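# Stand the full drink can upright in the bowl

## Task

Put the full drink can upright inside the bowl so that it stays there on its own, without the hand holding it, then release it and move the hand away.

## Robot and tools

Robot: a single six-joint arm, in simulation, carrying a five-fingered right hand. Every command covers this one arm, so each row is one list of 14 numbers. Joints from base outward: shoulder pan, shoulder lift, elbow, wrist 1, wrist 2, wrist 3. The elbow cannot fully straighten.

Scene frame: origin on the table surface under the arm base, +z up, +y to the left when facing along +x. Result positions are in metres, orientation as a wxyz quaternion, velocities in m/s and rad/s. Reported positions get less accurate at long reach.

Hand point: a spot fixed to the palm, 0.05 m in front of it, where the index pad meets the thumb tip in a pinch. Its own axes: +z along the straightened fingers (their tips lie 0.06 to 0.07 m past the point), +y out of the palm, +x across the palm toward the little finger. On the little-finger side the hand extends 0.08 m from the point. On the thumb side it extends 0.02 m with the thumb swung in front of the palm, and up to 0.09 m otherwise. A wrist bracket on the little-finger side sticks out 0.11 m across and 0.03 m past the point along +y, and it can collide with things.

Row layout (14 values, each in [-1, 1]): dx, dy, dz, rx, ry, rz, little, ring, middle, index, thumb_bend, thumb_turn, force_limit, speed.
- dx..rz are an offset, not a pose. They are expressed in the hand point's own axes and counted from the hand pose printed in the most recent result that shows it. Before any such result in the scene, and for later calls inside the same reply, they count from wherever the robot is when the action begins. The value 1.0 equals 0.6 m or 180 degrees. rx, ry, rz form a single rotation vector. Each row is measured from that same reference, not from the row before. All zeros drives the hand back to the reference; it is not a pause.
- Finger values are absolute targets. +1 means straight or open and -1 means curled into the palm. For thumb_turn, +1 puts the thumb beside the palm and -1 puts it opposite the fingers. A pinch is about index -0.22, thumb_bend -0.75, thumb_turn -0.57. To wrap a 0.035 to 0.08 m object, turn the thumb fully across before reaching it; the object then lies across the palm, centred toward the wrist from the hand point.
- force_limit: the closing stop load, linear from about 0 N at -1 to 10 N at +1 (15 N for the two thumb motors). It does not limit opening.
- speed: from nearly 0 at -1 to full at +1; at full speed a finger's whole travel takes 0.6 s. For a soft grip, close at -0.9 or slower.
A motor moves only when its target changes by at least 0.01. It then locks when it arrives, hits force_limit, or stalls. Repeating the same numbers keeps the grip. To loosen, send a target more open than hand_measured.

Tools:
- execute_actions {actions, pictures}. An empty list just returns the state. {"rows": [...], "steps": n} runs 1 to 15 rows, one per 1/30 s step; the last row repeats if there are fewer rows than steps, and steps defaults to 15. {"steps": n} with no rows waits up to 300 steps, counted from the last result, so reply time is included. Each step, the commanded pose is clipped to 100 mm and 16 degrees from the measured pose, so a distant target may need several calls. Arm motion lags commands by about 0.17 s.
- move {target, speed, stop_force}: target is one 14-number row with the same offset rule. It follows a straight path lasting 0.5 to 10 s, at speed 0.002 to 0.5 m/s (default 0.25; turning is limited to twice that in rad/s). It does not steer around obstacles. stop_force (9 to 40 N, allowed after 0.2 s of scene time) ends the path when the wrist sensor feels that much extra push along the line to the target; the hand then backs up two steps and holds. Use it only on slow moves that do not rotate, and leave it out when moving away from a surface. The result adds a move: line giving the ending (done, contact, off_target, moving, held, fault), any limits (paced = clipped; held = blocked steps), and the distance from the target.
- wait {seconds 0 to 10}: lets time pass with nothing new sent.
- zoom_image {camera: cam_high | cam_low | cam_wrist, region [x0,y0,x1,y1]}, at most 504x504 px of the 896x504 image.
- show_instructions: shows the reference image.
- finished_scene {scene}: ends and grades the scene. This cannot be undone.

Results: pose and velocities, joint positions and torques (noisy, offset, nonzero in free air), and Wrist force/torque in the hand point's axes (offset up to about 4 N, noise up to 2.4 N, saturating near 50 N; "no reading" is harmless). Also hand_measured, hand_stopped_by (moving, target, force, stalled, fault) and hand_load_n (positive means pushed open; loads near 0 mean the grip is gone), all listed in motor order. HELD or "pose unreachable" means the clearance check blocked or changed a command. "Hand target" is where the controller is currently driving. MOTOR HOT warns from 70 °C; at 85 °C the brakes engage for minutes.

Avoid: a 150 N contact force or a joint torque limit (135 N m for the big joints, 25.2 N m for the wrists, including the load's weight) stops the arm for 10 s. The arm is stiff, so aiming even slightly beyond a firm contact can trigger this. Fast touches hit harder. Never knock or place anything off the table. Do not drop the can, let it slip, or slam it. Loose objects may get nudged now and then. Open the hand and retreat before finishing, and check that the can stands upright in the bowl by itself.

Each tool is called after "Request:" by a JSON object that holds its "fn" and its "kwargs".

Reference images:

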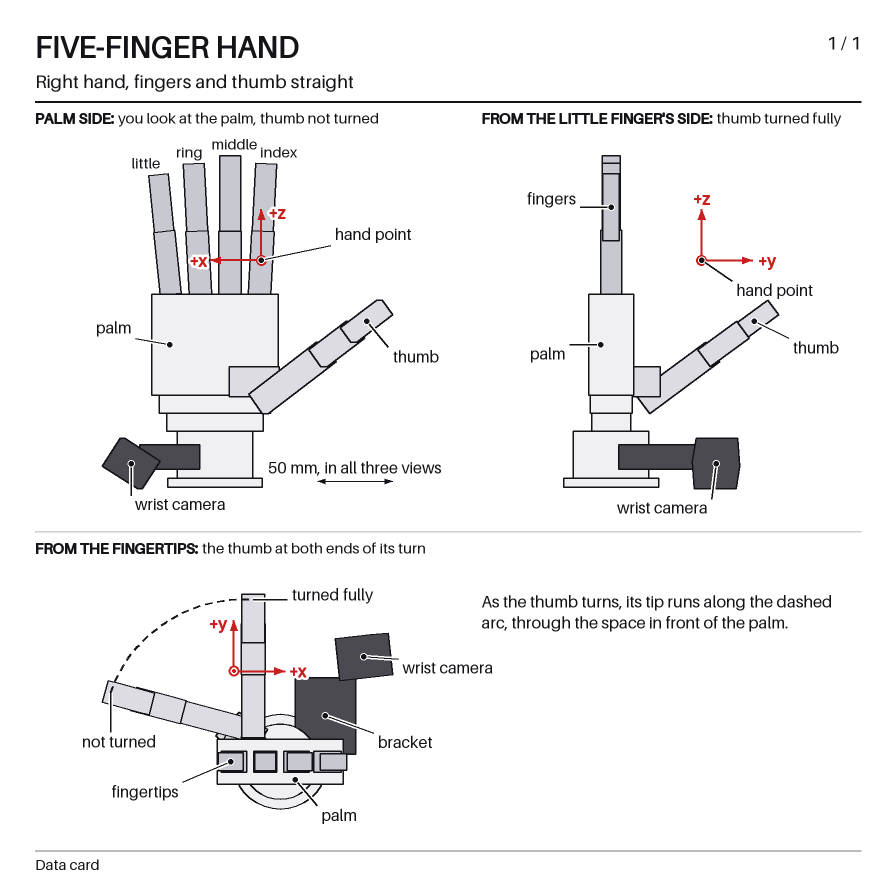

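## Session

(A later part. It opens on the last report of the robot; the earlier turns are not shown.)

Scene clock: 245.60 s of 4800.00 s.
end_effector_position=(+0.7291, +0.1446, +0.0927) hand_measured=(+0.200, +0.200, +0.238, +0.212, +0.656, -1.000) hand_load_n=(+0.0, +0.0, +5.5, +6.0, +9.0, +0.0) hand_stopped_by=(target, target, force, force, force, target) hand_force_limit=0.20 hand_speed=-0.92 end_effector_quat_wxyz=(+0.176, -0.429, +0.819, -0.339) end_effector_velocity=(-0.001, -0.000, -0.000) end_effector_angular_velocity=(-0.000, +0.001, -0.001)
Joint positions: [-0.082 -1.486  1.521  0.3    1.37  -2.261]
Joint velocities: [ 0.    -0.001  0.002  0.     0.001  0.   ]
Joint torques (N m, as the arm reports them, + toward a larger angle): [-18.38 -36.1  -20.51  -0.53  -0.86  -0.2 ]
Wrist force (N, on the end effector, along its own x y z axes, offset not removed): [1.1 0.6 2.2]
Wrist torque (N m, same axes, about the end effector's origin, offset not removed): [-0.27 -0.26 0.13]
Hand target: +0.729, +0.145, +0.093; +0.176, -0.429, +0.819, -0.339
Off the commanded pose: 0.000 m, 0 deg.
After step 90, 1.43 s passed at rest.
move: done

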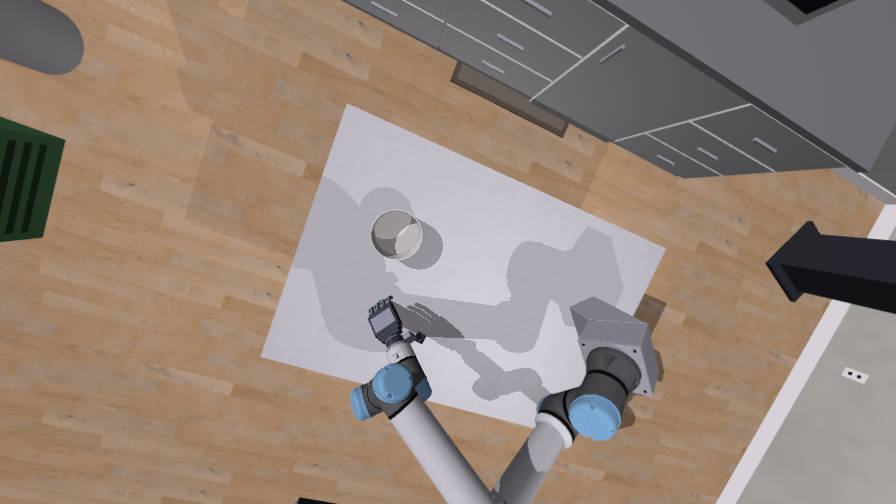

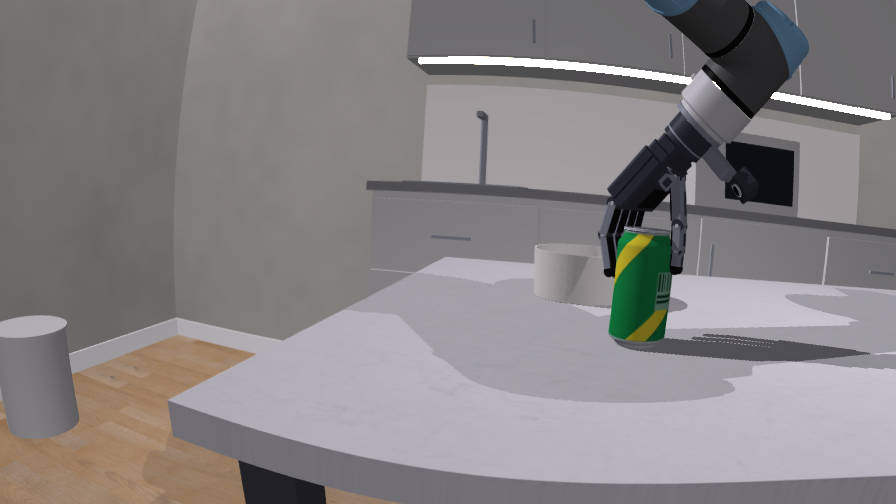

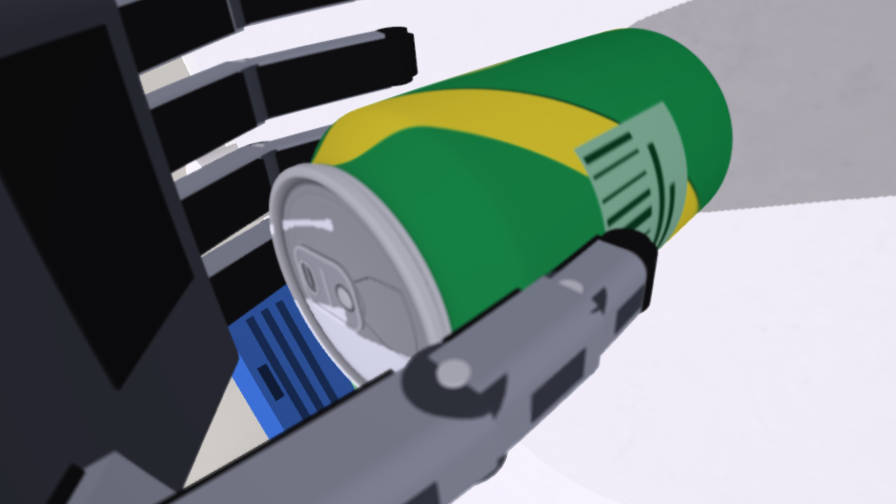

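Request:
{"fn": "move", "kwargs": {"target": [0,0,0,0,0,0,0.2,0.2,-0.4,-0.4,-0.2,-1,0.6,-0.92]}}

Request:
{"fn": "move", "kwargs": {"target": [0,-0.13,-0.13,0,0,0,0.2,0.2,-0.4,-0.4,-0.2,-1,0.6,-0.92], "speed": 0.08}}

Scene clock: 252.37 s of 4800.00 s.
end_effector_position=(+0.7291, +0.1446, +0.0927) hand_measured=(+0.200, +0.200, +0.222, +0.202, +0.658, -1.000) hand_load_n=(+0.0, +0.0, +9.0, +7.5, +12.5, +0.5) hand_stopped_by=(target, target, force, force, force, target) hand_force_limit=0.60 hand_speed=-0.92 end_effector_quat_wxyz=(+0.176, -0.429, +0.819, -0.339) end_effector_velocity=(-0.001, -0.000, -0.001) end_effector_angular_velocity=(+0.001, +0.003, -0.000)
Joint positions: [-0.082 -1.486  1.521  0.3    1.37  -2.261]
Joint velocities: [ 0.001  0.001  0.001  0.    -0.001 -0.001]
Joint torques (N m, as the arm reports them, + toward a larger angle): [-18.17 -35.34  -7.98  -0.35  -0.74  -0.14]
Wrist force (N, on the end effector, along its own x y z axes, offset not removed): [2.4 1.1 2.7]
Wrist torque (N m, same axes, about the end effector's origin, offset not removed): [-0.19 -0.51 0.15]
Hand target: +0.729, +0.145, +0.093; +0.176, -0.429, +0.819, -0.339
Off the commanded pose: 0.000 m, 0 deg.
After step 90, 3.07 s passed at rest.
move: done

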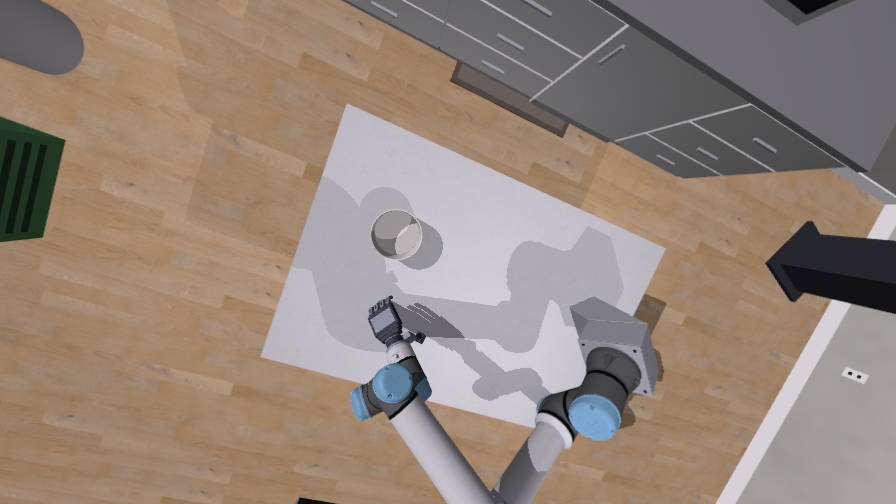

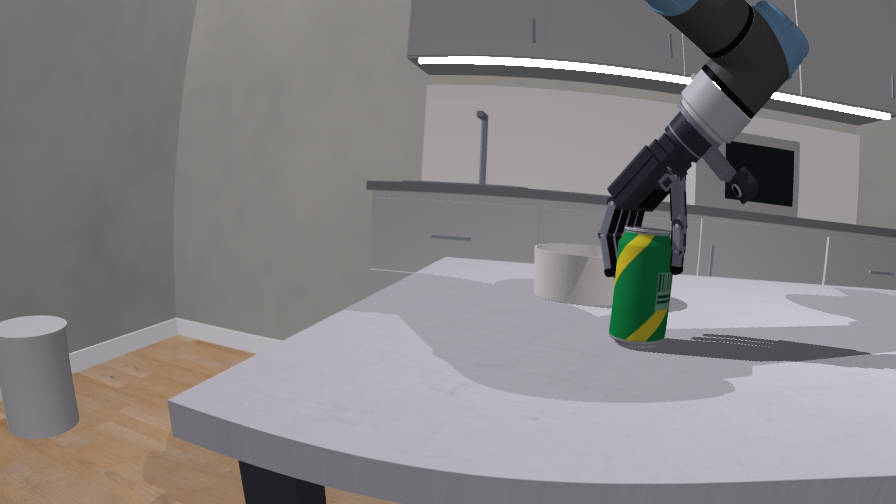

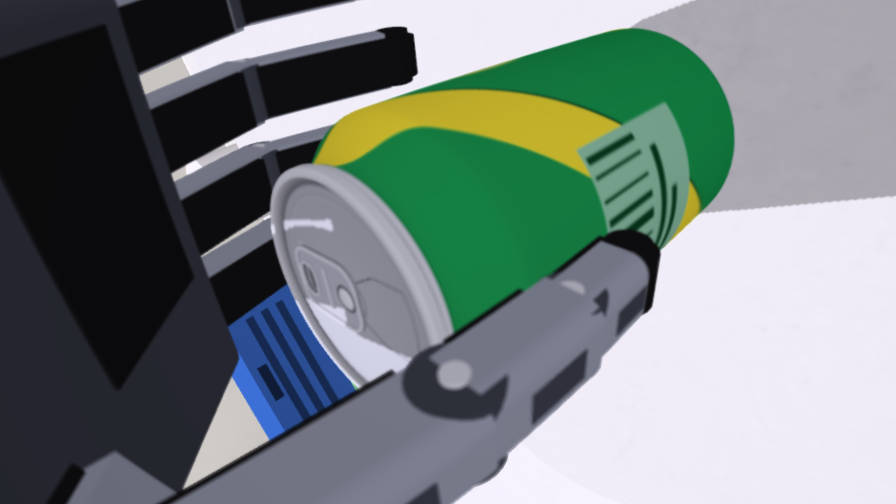

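Scene clock: 254.23 s of 4800.00 s.
end_effector_position=(+0.7295, +0.1444, +0.2026) hand_measured=(+0.200, +0.200, +0.222, +0.202, +0.658, -1.000) hand_load_n=(+0.0, +0.0, +6.5, +6.0, +11.0, +0.5) hand_stopped_by=(target, target, force, force, force, target) hand_force_limit=0.60 hand_speed=-0.92 end_effector_quat_wxyz=(+0.176, -0.429, +0.819, -0.339) end_effector_velocity=(+0.001, +0.001, +0.003) end_effector_angular_velocity=(-0.000, -0.001, +0.002)
Joint positions: [-0.299 -1.627  1.493  0.493  1.165 -2.339]
Joint velocities: [-0.006 -0.003 -0.004  0.005 -0.006 -0.002]
Joint torques (N m, as the arm reports them, + toward a larger angle): [-24.32 -34.94 -25.26   2.18  -1.53  -1.55]
Wrist force (N, on the end effector, along its own x y z axes, offset not removed): [0.8 3.9 3.4]
Wrist torque (N m, same axes, about the end effector's origin, offset not removed): [0.06 -0.25 0.09]
Hand target: +0.729, +0.144, +0.203; +0.176, -0.429, +0.819, -0.339
Off the commanded pose: 0.000 m, 0 deg.
move: done

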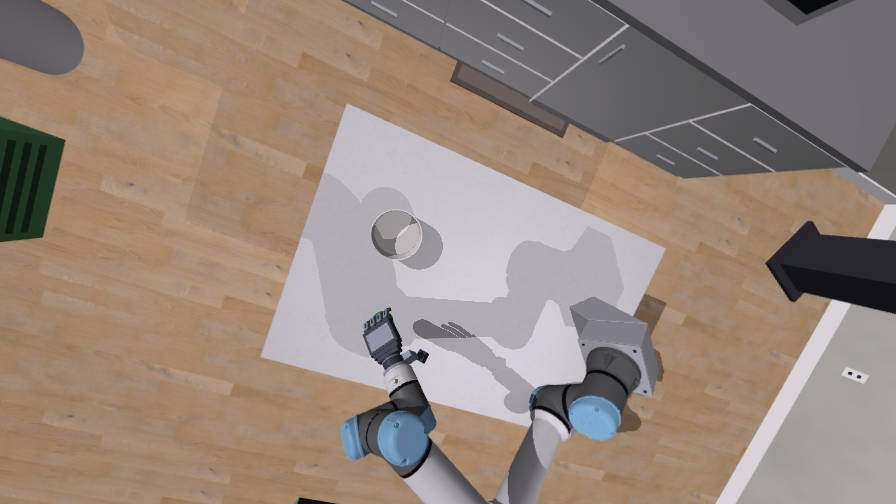

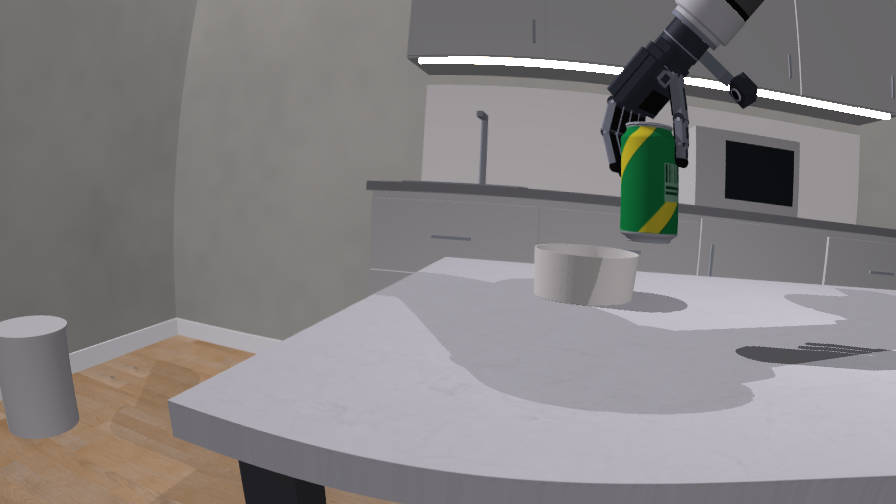

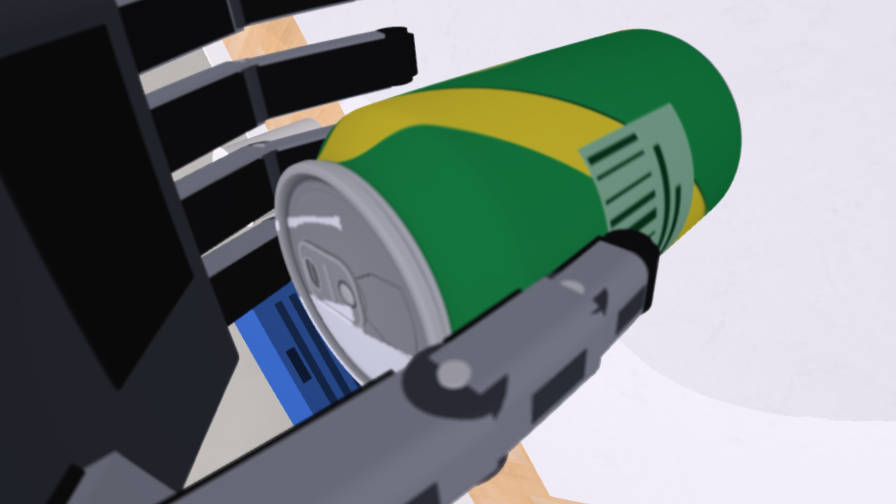

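Request:
{"fn": "move", "kwargs": {"target": [0.326,-0.233,0.233,0,0,0,0.2,0.2,-0.4,-0.4,-0.2,-1,0.6,-0.92], "speed": 0.12}}

Scene clock: 271.83 s of 4800.00 s.
end_effector_position=(+0.7797, -0.1289, +0.2021) hand_measured=(+0.200, +0.200, +0.222, +0.202, +0.658, -1.000) hand_load_n=(+0.0, +0.0, +7.0, +6.0, +11.0, +0.5) hand_stopped_by=(target, target, force, force, force, target) hand_force_limit=0.60 hand_speed=-0.92 end_effector_quat_wxyz=(+0.176, -0.429, +0.819, -0.339) end_effector_velocity=(+0.001, -0.003, +0.000) end_effector_angular_velocity=(-0.002, -0.001, +0.001)
Joint positions: [-0.612 -1.192  1.295  0.331  0.877 -2.48 ]
Joint velocities: [-0.002  0.006 -0.007  0.    -0.    -0.001]
Joint torques (N m, as the arm reports them, + toward a larger angle): [-44.23 -13.21 -24.8    1.83  -1.57  -1.67]
Wrist force (N, on the end effector, along its own x y z axes, offset not removed): [2.2 1.3 1.5]
Wrist torque (N m, same axes, about the end effector's origin, offset not removed): [-0.27 -0.42 0.18]
Hand target: +0.780, -0.129, +0.202; +0.176, -0.429, +0.819, -0.339
Off the commanded pose: 0.001 m, 0 deg.
After step 90, 11.77 s passed at rest.
move: done

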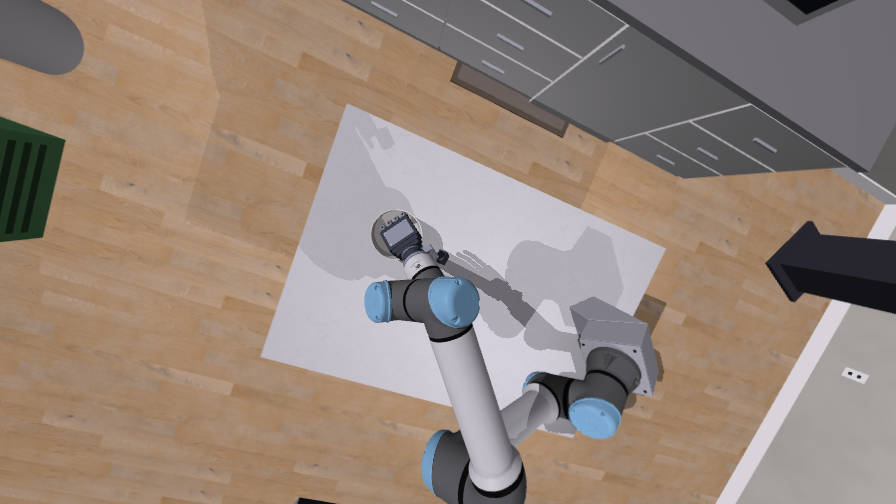

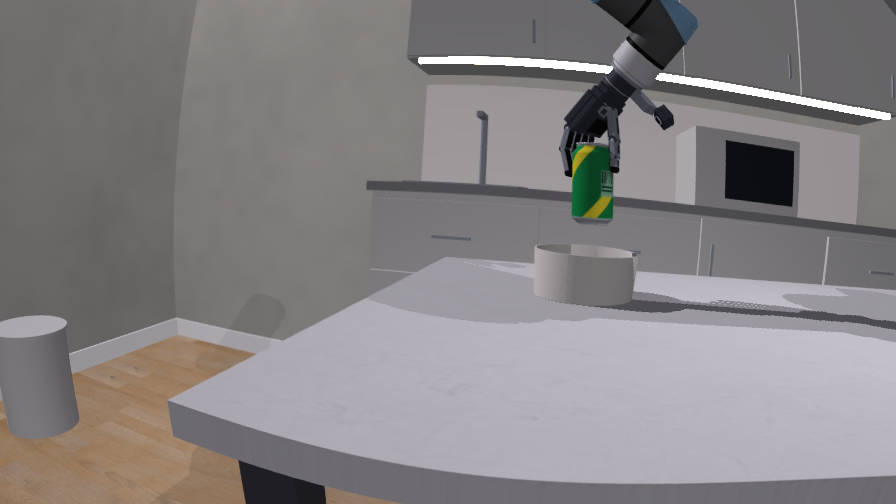

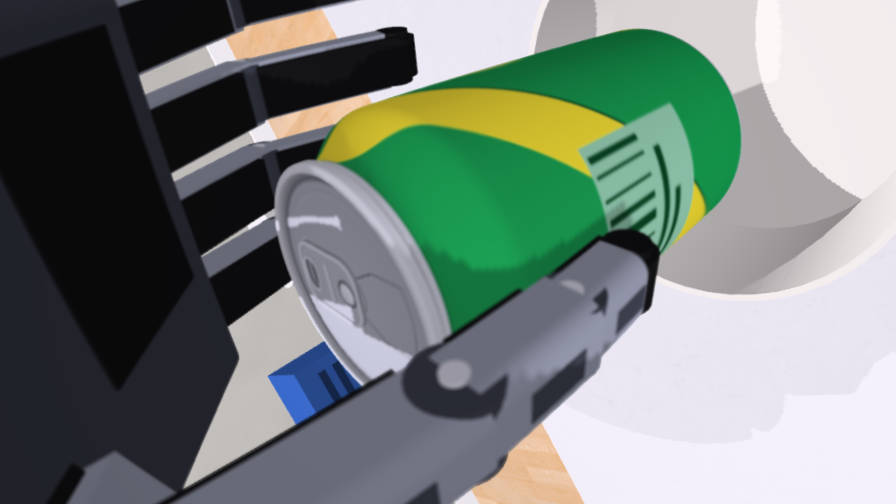

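Request:
{"fn": "move", "kwargs": {"target": [-0.0167,0.112,0.100,0,0,0,0.2,0.2,-0.4,-0.4,-0.2,-1,0.6,-0.92], "speed": 0.06}}

Scene clock: 300.13 s of 4800.00 s.
end_effector_position=(+0.7809, -0.1177, +0.1125) hand_measured=(+0.200, +0.200, +0.222, +0.202, +0.658, -1.000) hand_load_n=(+0.0, +0.0, +7.0, +6.0, +11.0, +0.5) hand_stopped_by=(target, target, force, force, force, target) hand_force_limit=0.60 hand_speed=-0.92 end_effector_quat_wxyz=(+0.176, -0.429, +0.819, -0.339) end_effector_velocity=(-0.000, -0.000, -0.002) end_effector_angular_velocity=(+0.000, -0.000, -0.001)
Joint positions: [-0.463 -1.139  1.339  0.19   1.013 -2.407]
Joint velocities: [ 0.004  0.002  0.001 -0.003  0.004  0.002]
Joint torques (N m, as the arm reports them, + toward a larger angle): [-22.73 -18.23   0.3   -2.16   3.28   1.43]
Wrist force (N, on the end effector, along its own x y z axes, offset not removed): [1.2 1.6 2.6]
Wrist torque (N m, same axes, about the end effector's origin, offset not removed): [-0.22 -0.31 0.05]
Hand target: +0.781, -0.118, +0.112; +0.176, -0.429, +0.819, -0.339
Off the commanded pose: 0.000 m, 0 deg.
After step 90, 23.33 s passed at rest.
move: done

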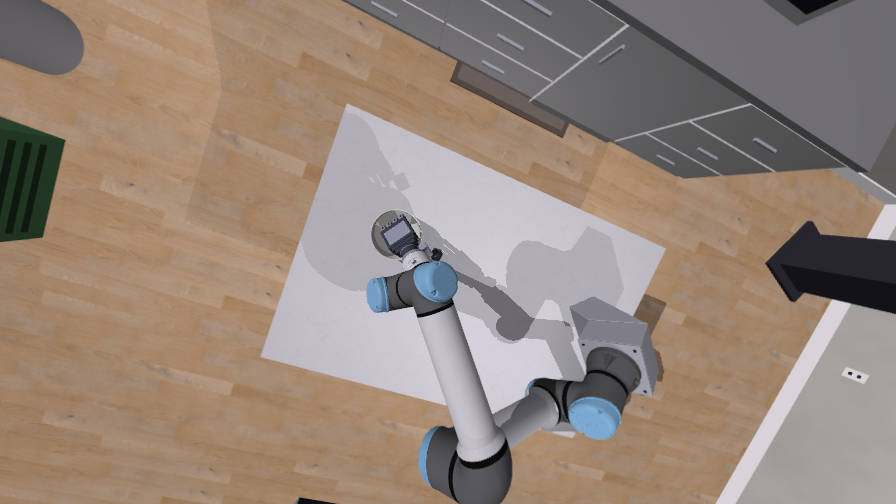

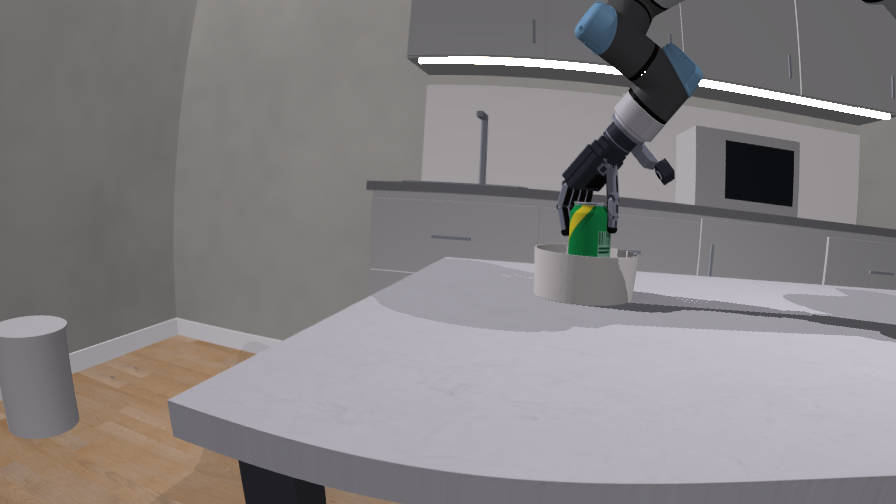

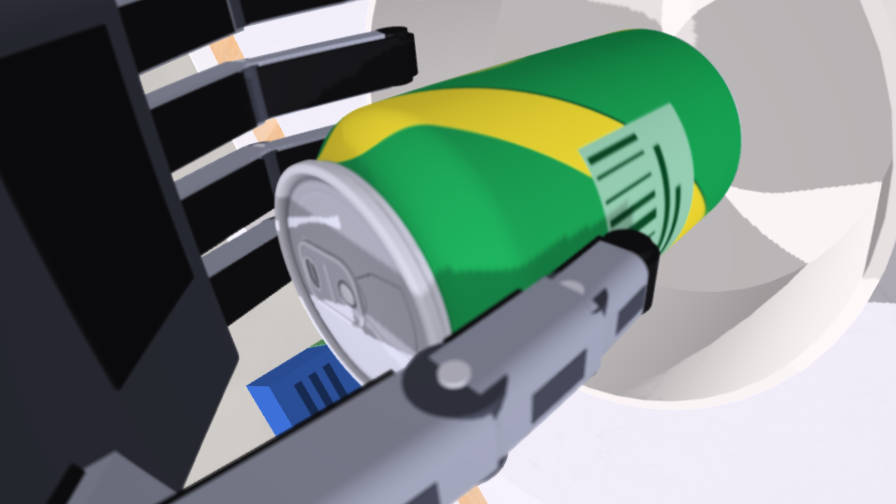

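Request:
{"fn": "move", "kwargs": {"target": [0,0.026,0.026,0,0,0,0.2,0.2,-0.4,-0.4,-0.2,-1,0.6,-0.92], "speed": 0.006, "stop_force": 9}}

Scene clock: 307.50 s of 4800.00 s.
end_effector_position=(+0.7809, -0.1178, +0.0980) hand_measured=(+0.200, +0.200, +0.222, +0.202, +0.658, -1.000) hand_load_n=(+0.0, +0.0, +5.5, +5.0, +12.0, +0.5) hand_stopped_by=(target, target, force, force, force, target) hand_force_limit=0.60 hand_speed=-0.92 end_effector_quat_wxyz=(+0.176, -0.429, +0.819, -0.339) end_effector_velocity=(-0.001, +0.000, +0.001) end_effector_angular_velocity=(+0.002, +0.002, -0.003)
Joint positions: [-0.442 -1.125  1.341  0.169  1.033 -2.397]
Joint velocities: [-0.002 -0.001  0.001  0.005 -0.003 -0.001]
Joint torques (N m, as the arm reports them, + toward a larger angle): [-39.62 -35.76   2.23   2.15  -2.29  -1.87]
Wrist force (N, on the end effector, along its own x y z axes, offset not removed): [1.4 -5.0 -8.6]
Wrist torque (N m, same axes, about the end effector's origin, offset not removed): [-0.02 -0.30 0.11]
Hand target: +0.781, -0.118, +0.098; +0.176, -0.429, +0.819, -0.339
Off the commanded pose: 0.008 m, 0 deg.
After step 90, 1.63 s passed at rest.
move: contact

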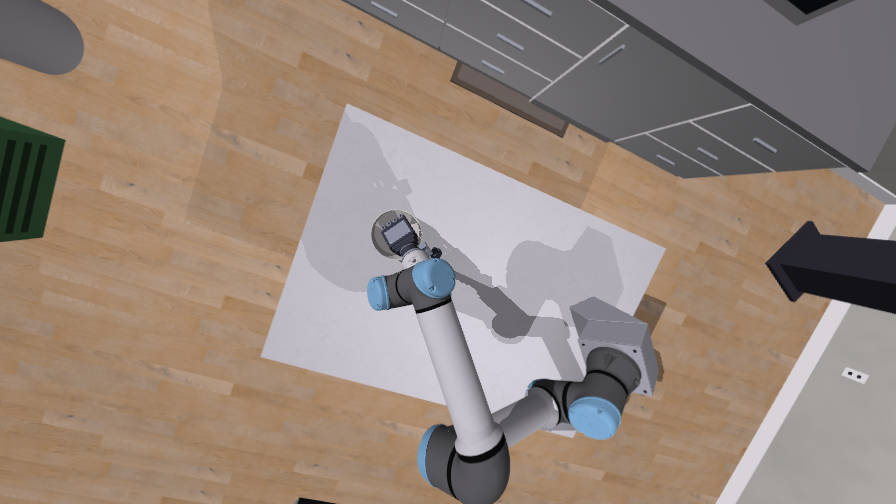

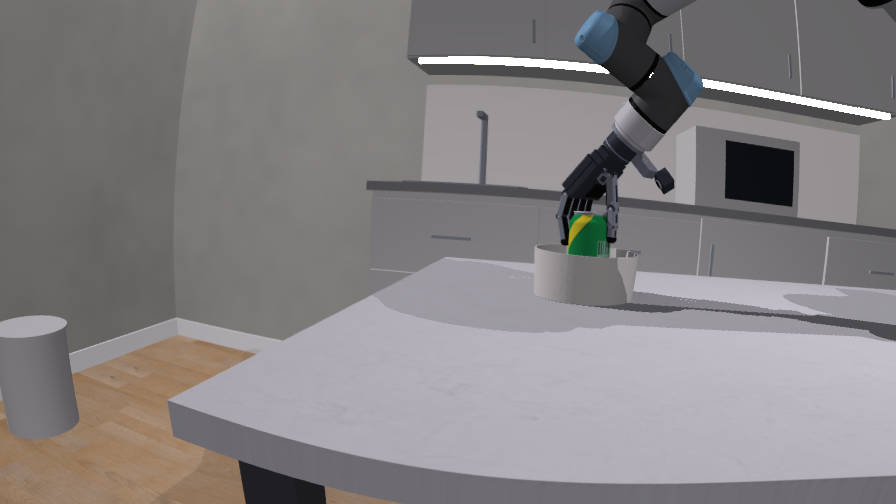

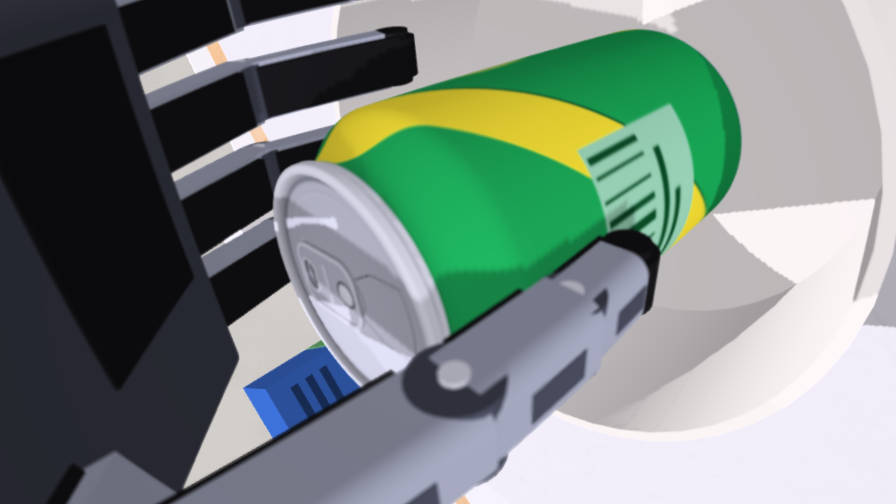

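Contact with the floor. Release gently, then lift away.

Request:
{"fn": "move", "kwargs": {"target": [0,0,0,0,0,0,0.2,0.2,0.5,0.5,1,-1,0.6,-0.8]}}

Request:
{"fn": "move", "kwargs": {"target": [0,-0.12,-0.12,0,0,0,0.2,0.2,0.5,0.5,1,-1,0.6,-0.8], "speed": 0.1}}

Request:
{"fn": "move", "kwargs": {"target": [0,0.1,-0.3,0,0,0,1,1,1,1,1,-1,0.6,0], "speed": 0.2}}

Scene clock: 314.83 s of 4800.00 s.
end_effector_position=(+0.7809, -0.1178, +0.0980) hand_measured=(+0.200, +0.200, +0.500, +0.500, +1.000, -1.000) hand_load_n=(+0.0, +0.0, +0.0, +0.0, +0.0, +0.0) hand_stopped_by=(target, target, target, target, target, target) hand_force_limit=0.60 hand_speed=-0.80 end_effector_quat_wxyz=(+0.176, -0.429, +0.819, -0.339) end_effector_velocity=(-0.000, -0.000, -0.000) end_effector_angular_velocity=(+0.000, +0.001, -0.000)
Joint positions: [-0.442 -1.125  1.341  0.169  1.033 -2.397]
Joint velocities: [-0.     0.001  0.    -0.    -0.001 -0.   ]
Joint torques (N m, as the arm reports them, + toward a larger angle): [-20.67 -18.5   -7.15  -2.18   3.31   1.34]
Wrist force (N, on the end effector, along its own x y z axes, offset not removed): [2.5 -1.1 -0.8]
Wrist torque (N m, same axes, about the end effector's origin, offset not removed): [-0.17 -0.42 0.14]
Hand target: +0.781, -0.118, +0.098; +0.176, -0.429, +0.819, -0.339
Off the commanded pose: 0.000 m, 0 deg.
After step 90, 2.40 s passed at rest.
move: done

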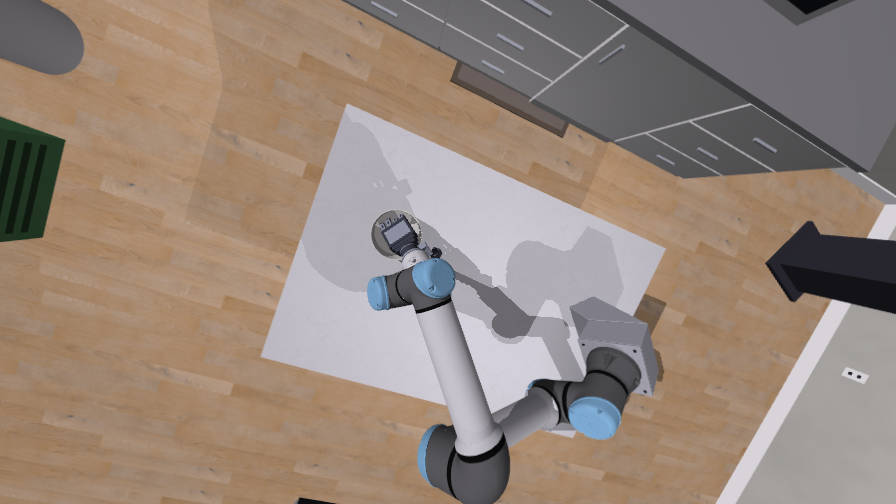

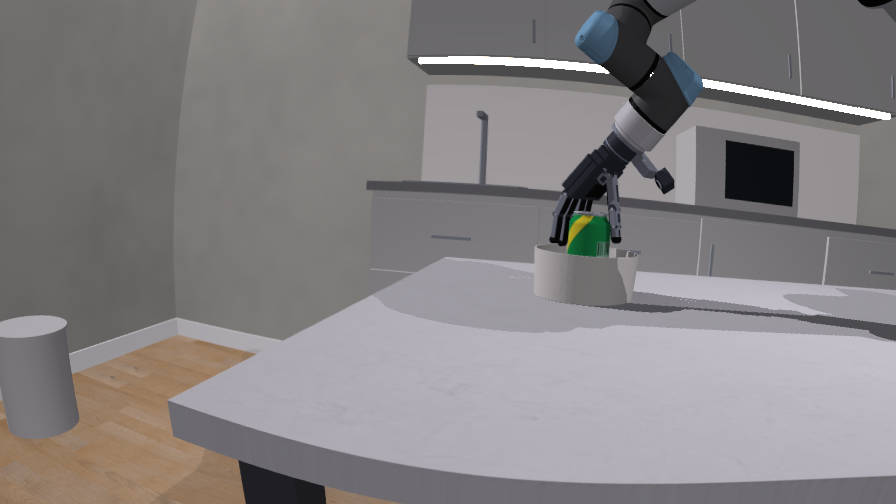

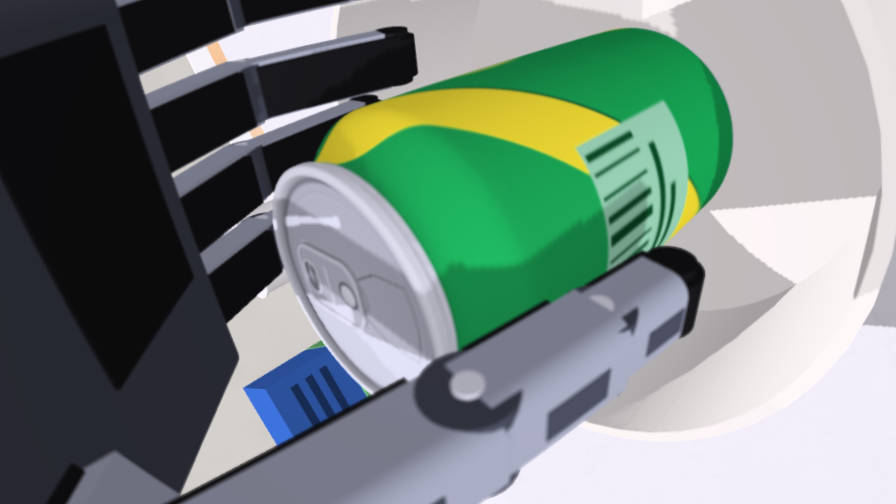

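Scene clock: 316.37 s of 4800.00 s.
end_effector_position=(+0.7812, -0.1179, +0.1995) hand_measured=(+0.200, +0.200, +0.500, +0.500, +1.000, -1.000) hand_load_n=(+0.0, +0.0, +0.0, +0.0, +0.0, +0.0) hand_stopped_by=(target, target, target, target, target, target) hand_force_limit=0.60 hand_speed=-0.80 end_effector_quat_wxyz=(+0.176, -0.429, +0.819, -0.339) end_effector_velocity=(+0.001, +0.000, +0.003) end_effector_angular_velocity=(-0.001, -0.001, +0.000)
Joint positions: [-0.597 -1.207  1.301  0.334  0.891 -2.472]
Joint velocities: [-0.004 -0.002 -0.003  0.005 -0.002 -0.002]
Joint torques (N m, as the arm reports them, + toward a larger angle): [-42.66 -33.66 -23.87   2.21  -2.09  -1.46]
Wrist force (N, on the end effector, along its own x y z axes, offset not removed): [2.0 -0.3 -1.9]
Wrist torque (N m, same axes, about the end effector's origin, offset not removed): [-0.13 -0.36 0.16]
Hand target: +0.781, -0.118, +0.200; +0.176, -0.429, +0.819, -0.339
Off the commanded pose: 0.000 m, 0 deg.
move: done

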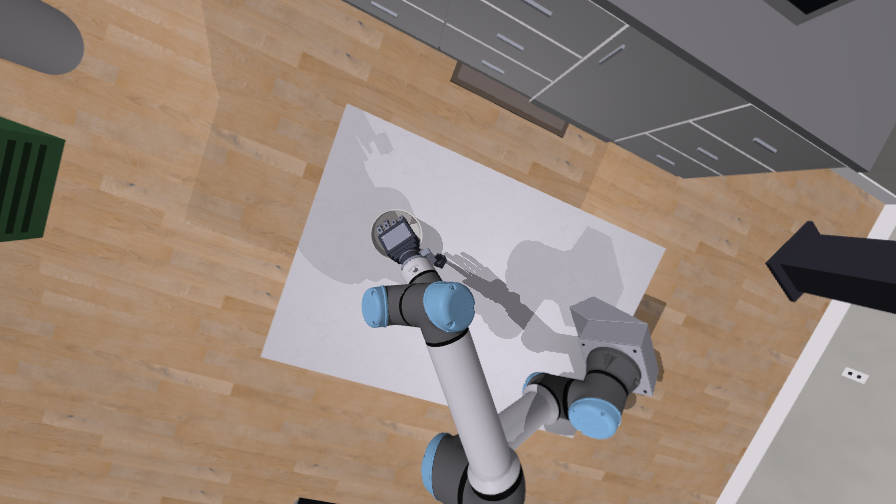

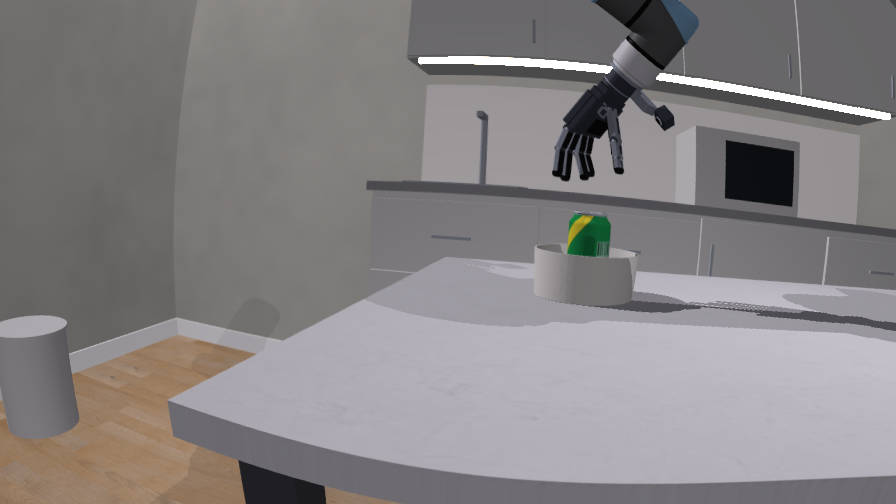

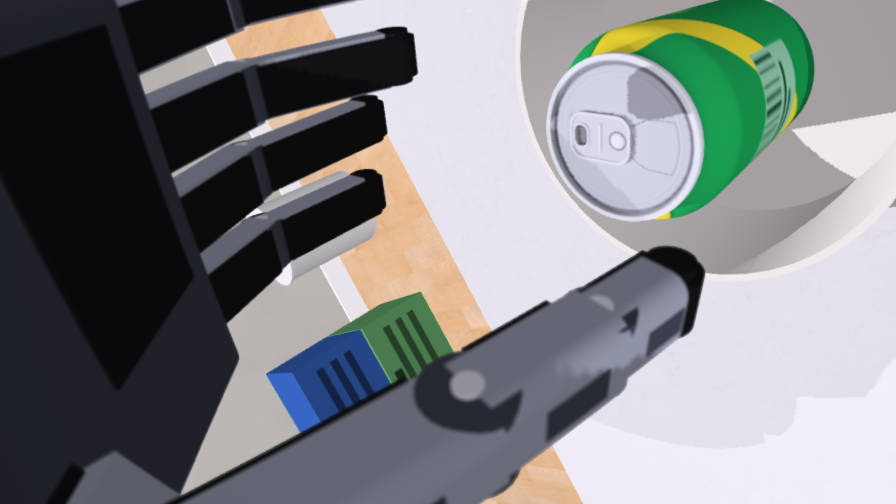

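Scene clock: 318.00 s of 4800.00 s.
end_effector_position=(+0.6423, -0.0211, +0.2846) hand_measured=(+1.000, +1.000, +1.000, +1.000, +1.000, -1.000) hand_load_n=(+0.0, +0.0, +0.0, +0.0, +0.0, +0.0) hand_stopped_by=(target, target, target, target, target, target) hand_force_limit=0.60 hand_speed=0.00 end_effector_quat_wxyz=(+0.175, -0.429, +0.819, -0.339) end_effector_velocity=(-0.001, +0.001, +0.002) end_effector_angular_velocity=(+0.000, -0.000, +0.002)
Joint positions: [-0.857 -1.638  1.752  0.441  0.661 -2.648]
Joint velocities: [-0.007 -0.005  0.003  0.006 -0.007 -0.006]
Joint torques (N m, as the arm reports them, + toward a larger angle): [-29.19 -14.87  -0.72   2.1   -1.99  -1.58]
Wrist force (N, on the end effector, along its own x y z axes, offset not removed): [1.9 -0.9 0.0]
Wrist torque (N m, same axes, about the end effector's origin, offset not removed): [-0.23 -0.38 0.11]
Hand target: +0.642, -0.021, +0.285; +0.175, -0.429, +0.819, -0.339
Off the commanded pose: 0.000 m, 0 deg.
move: done

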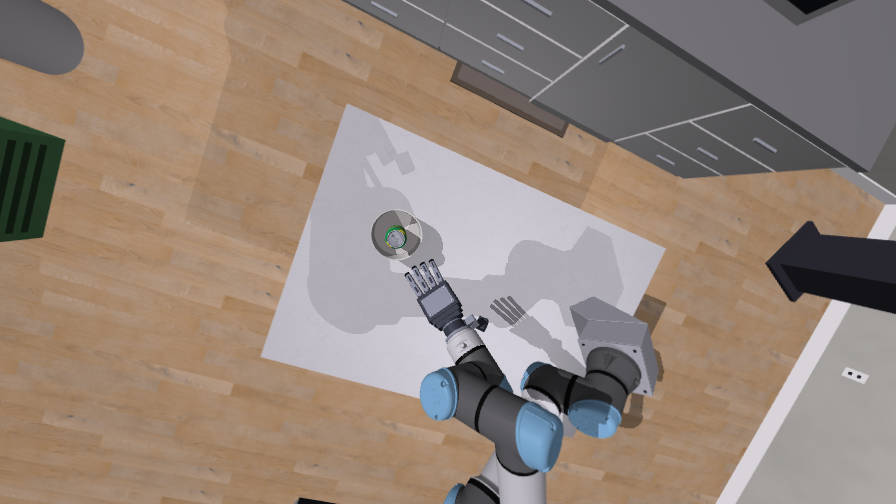

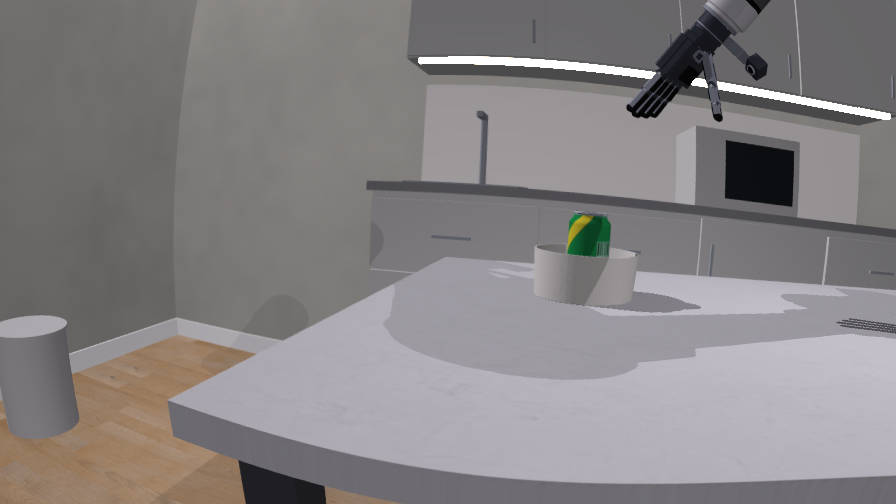

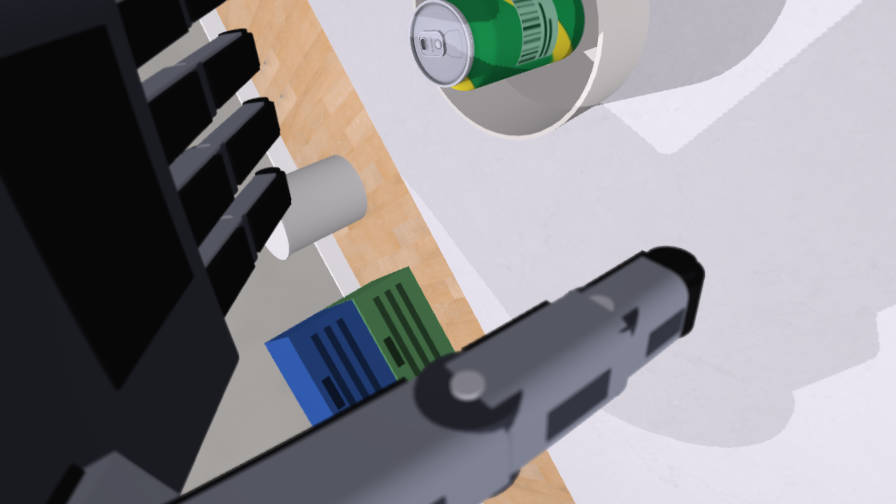

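Request:
{"fn": "finished_scene", "kwargs": {"scene": 1}}

The scene is finished: the task was done.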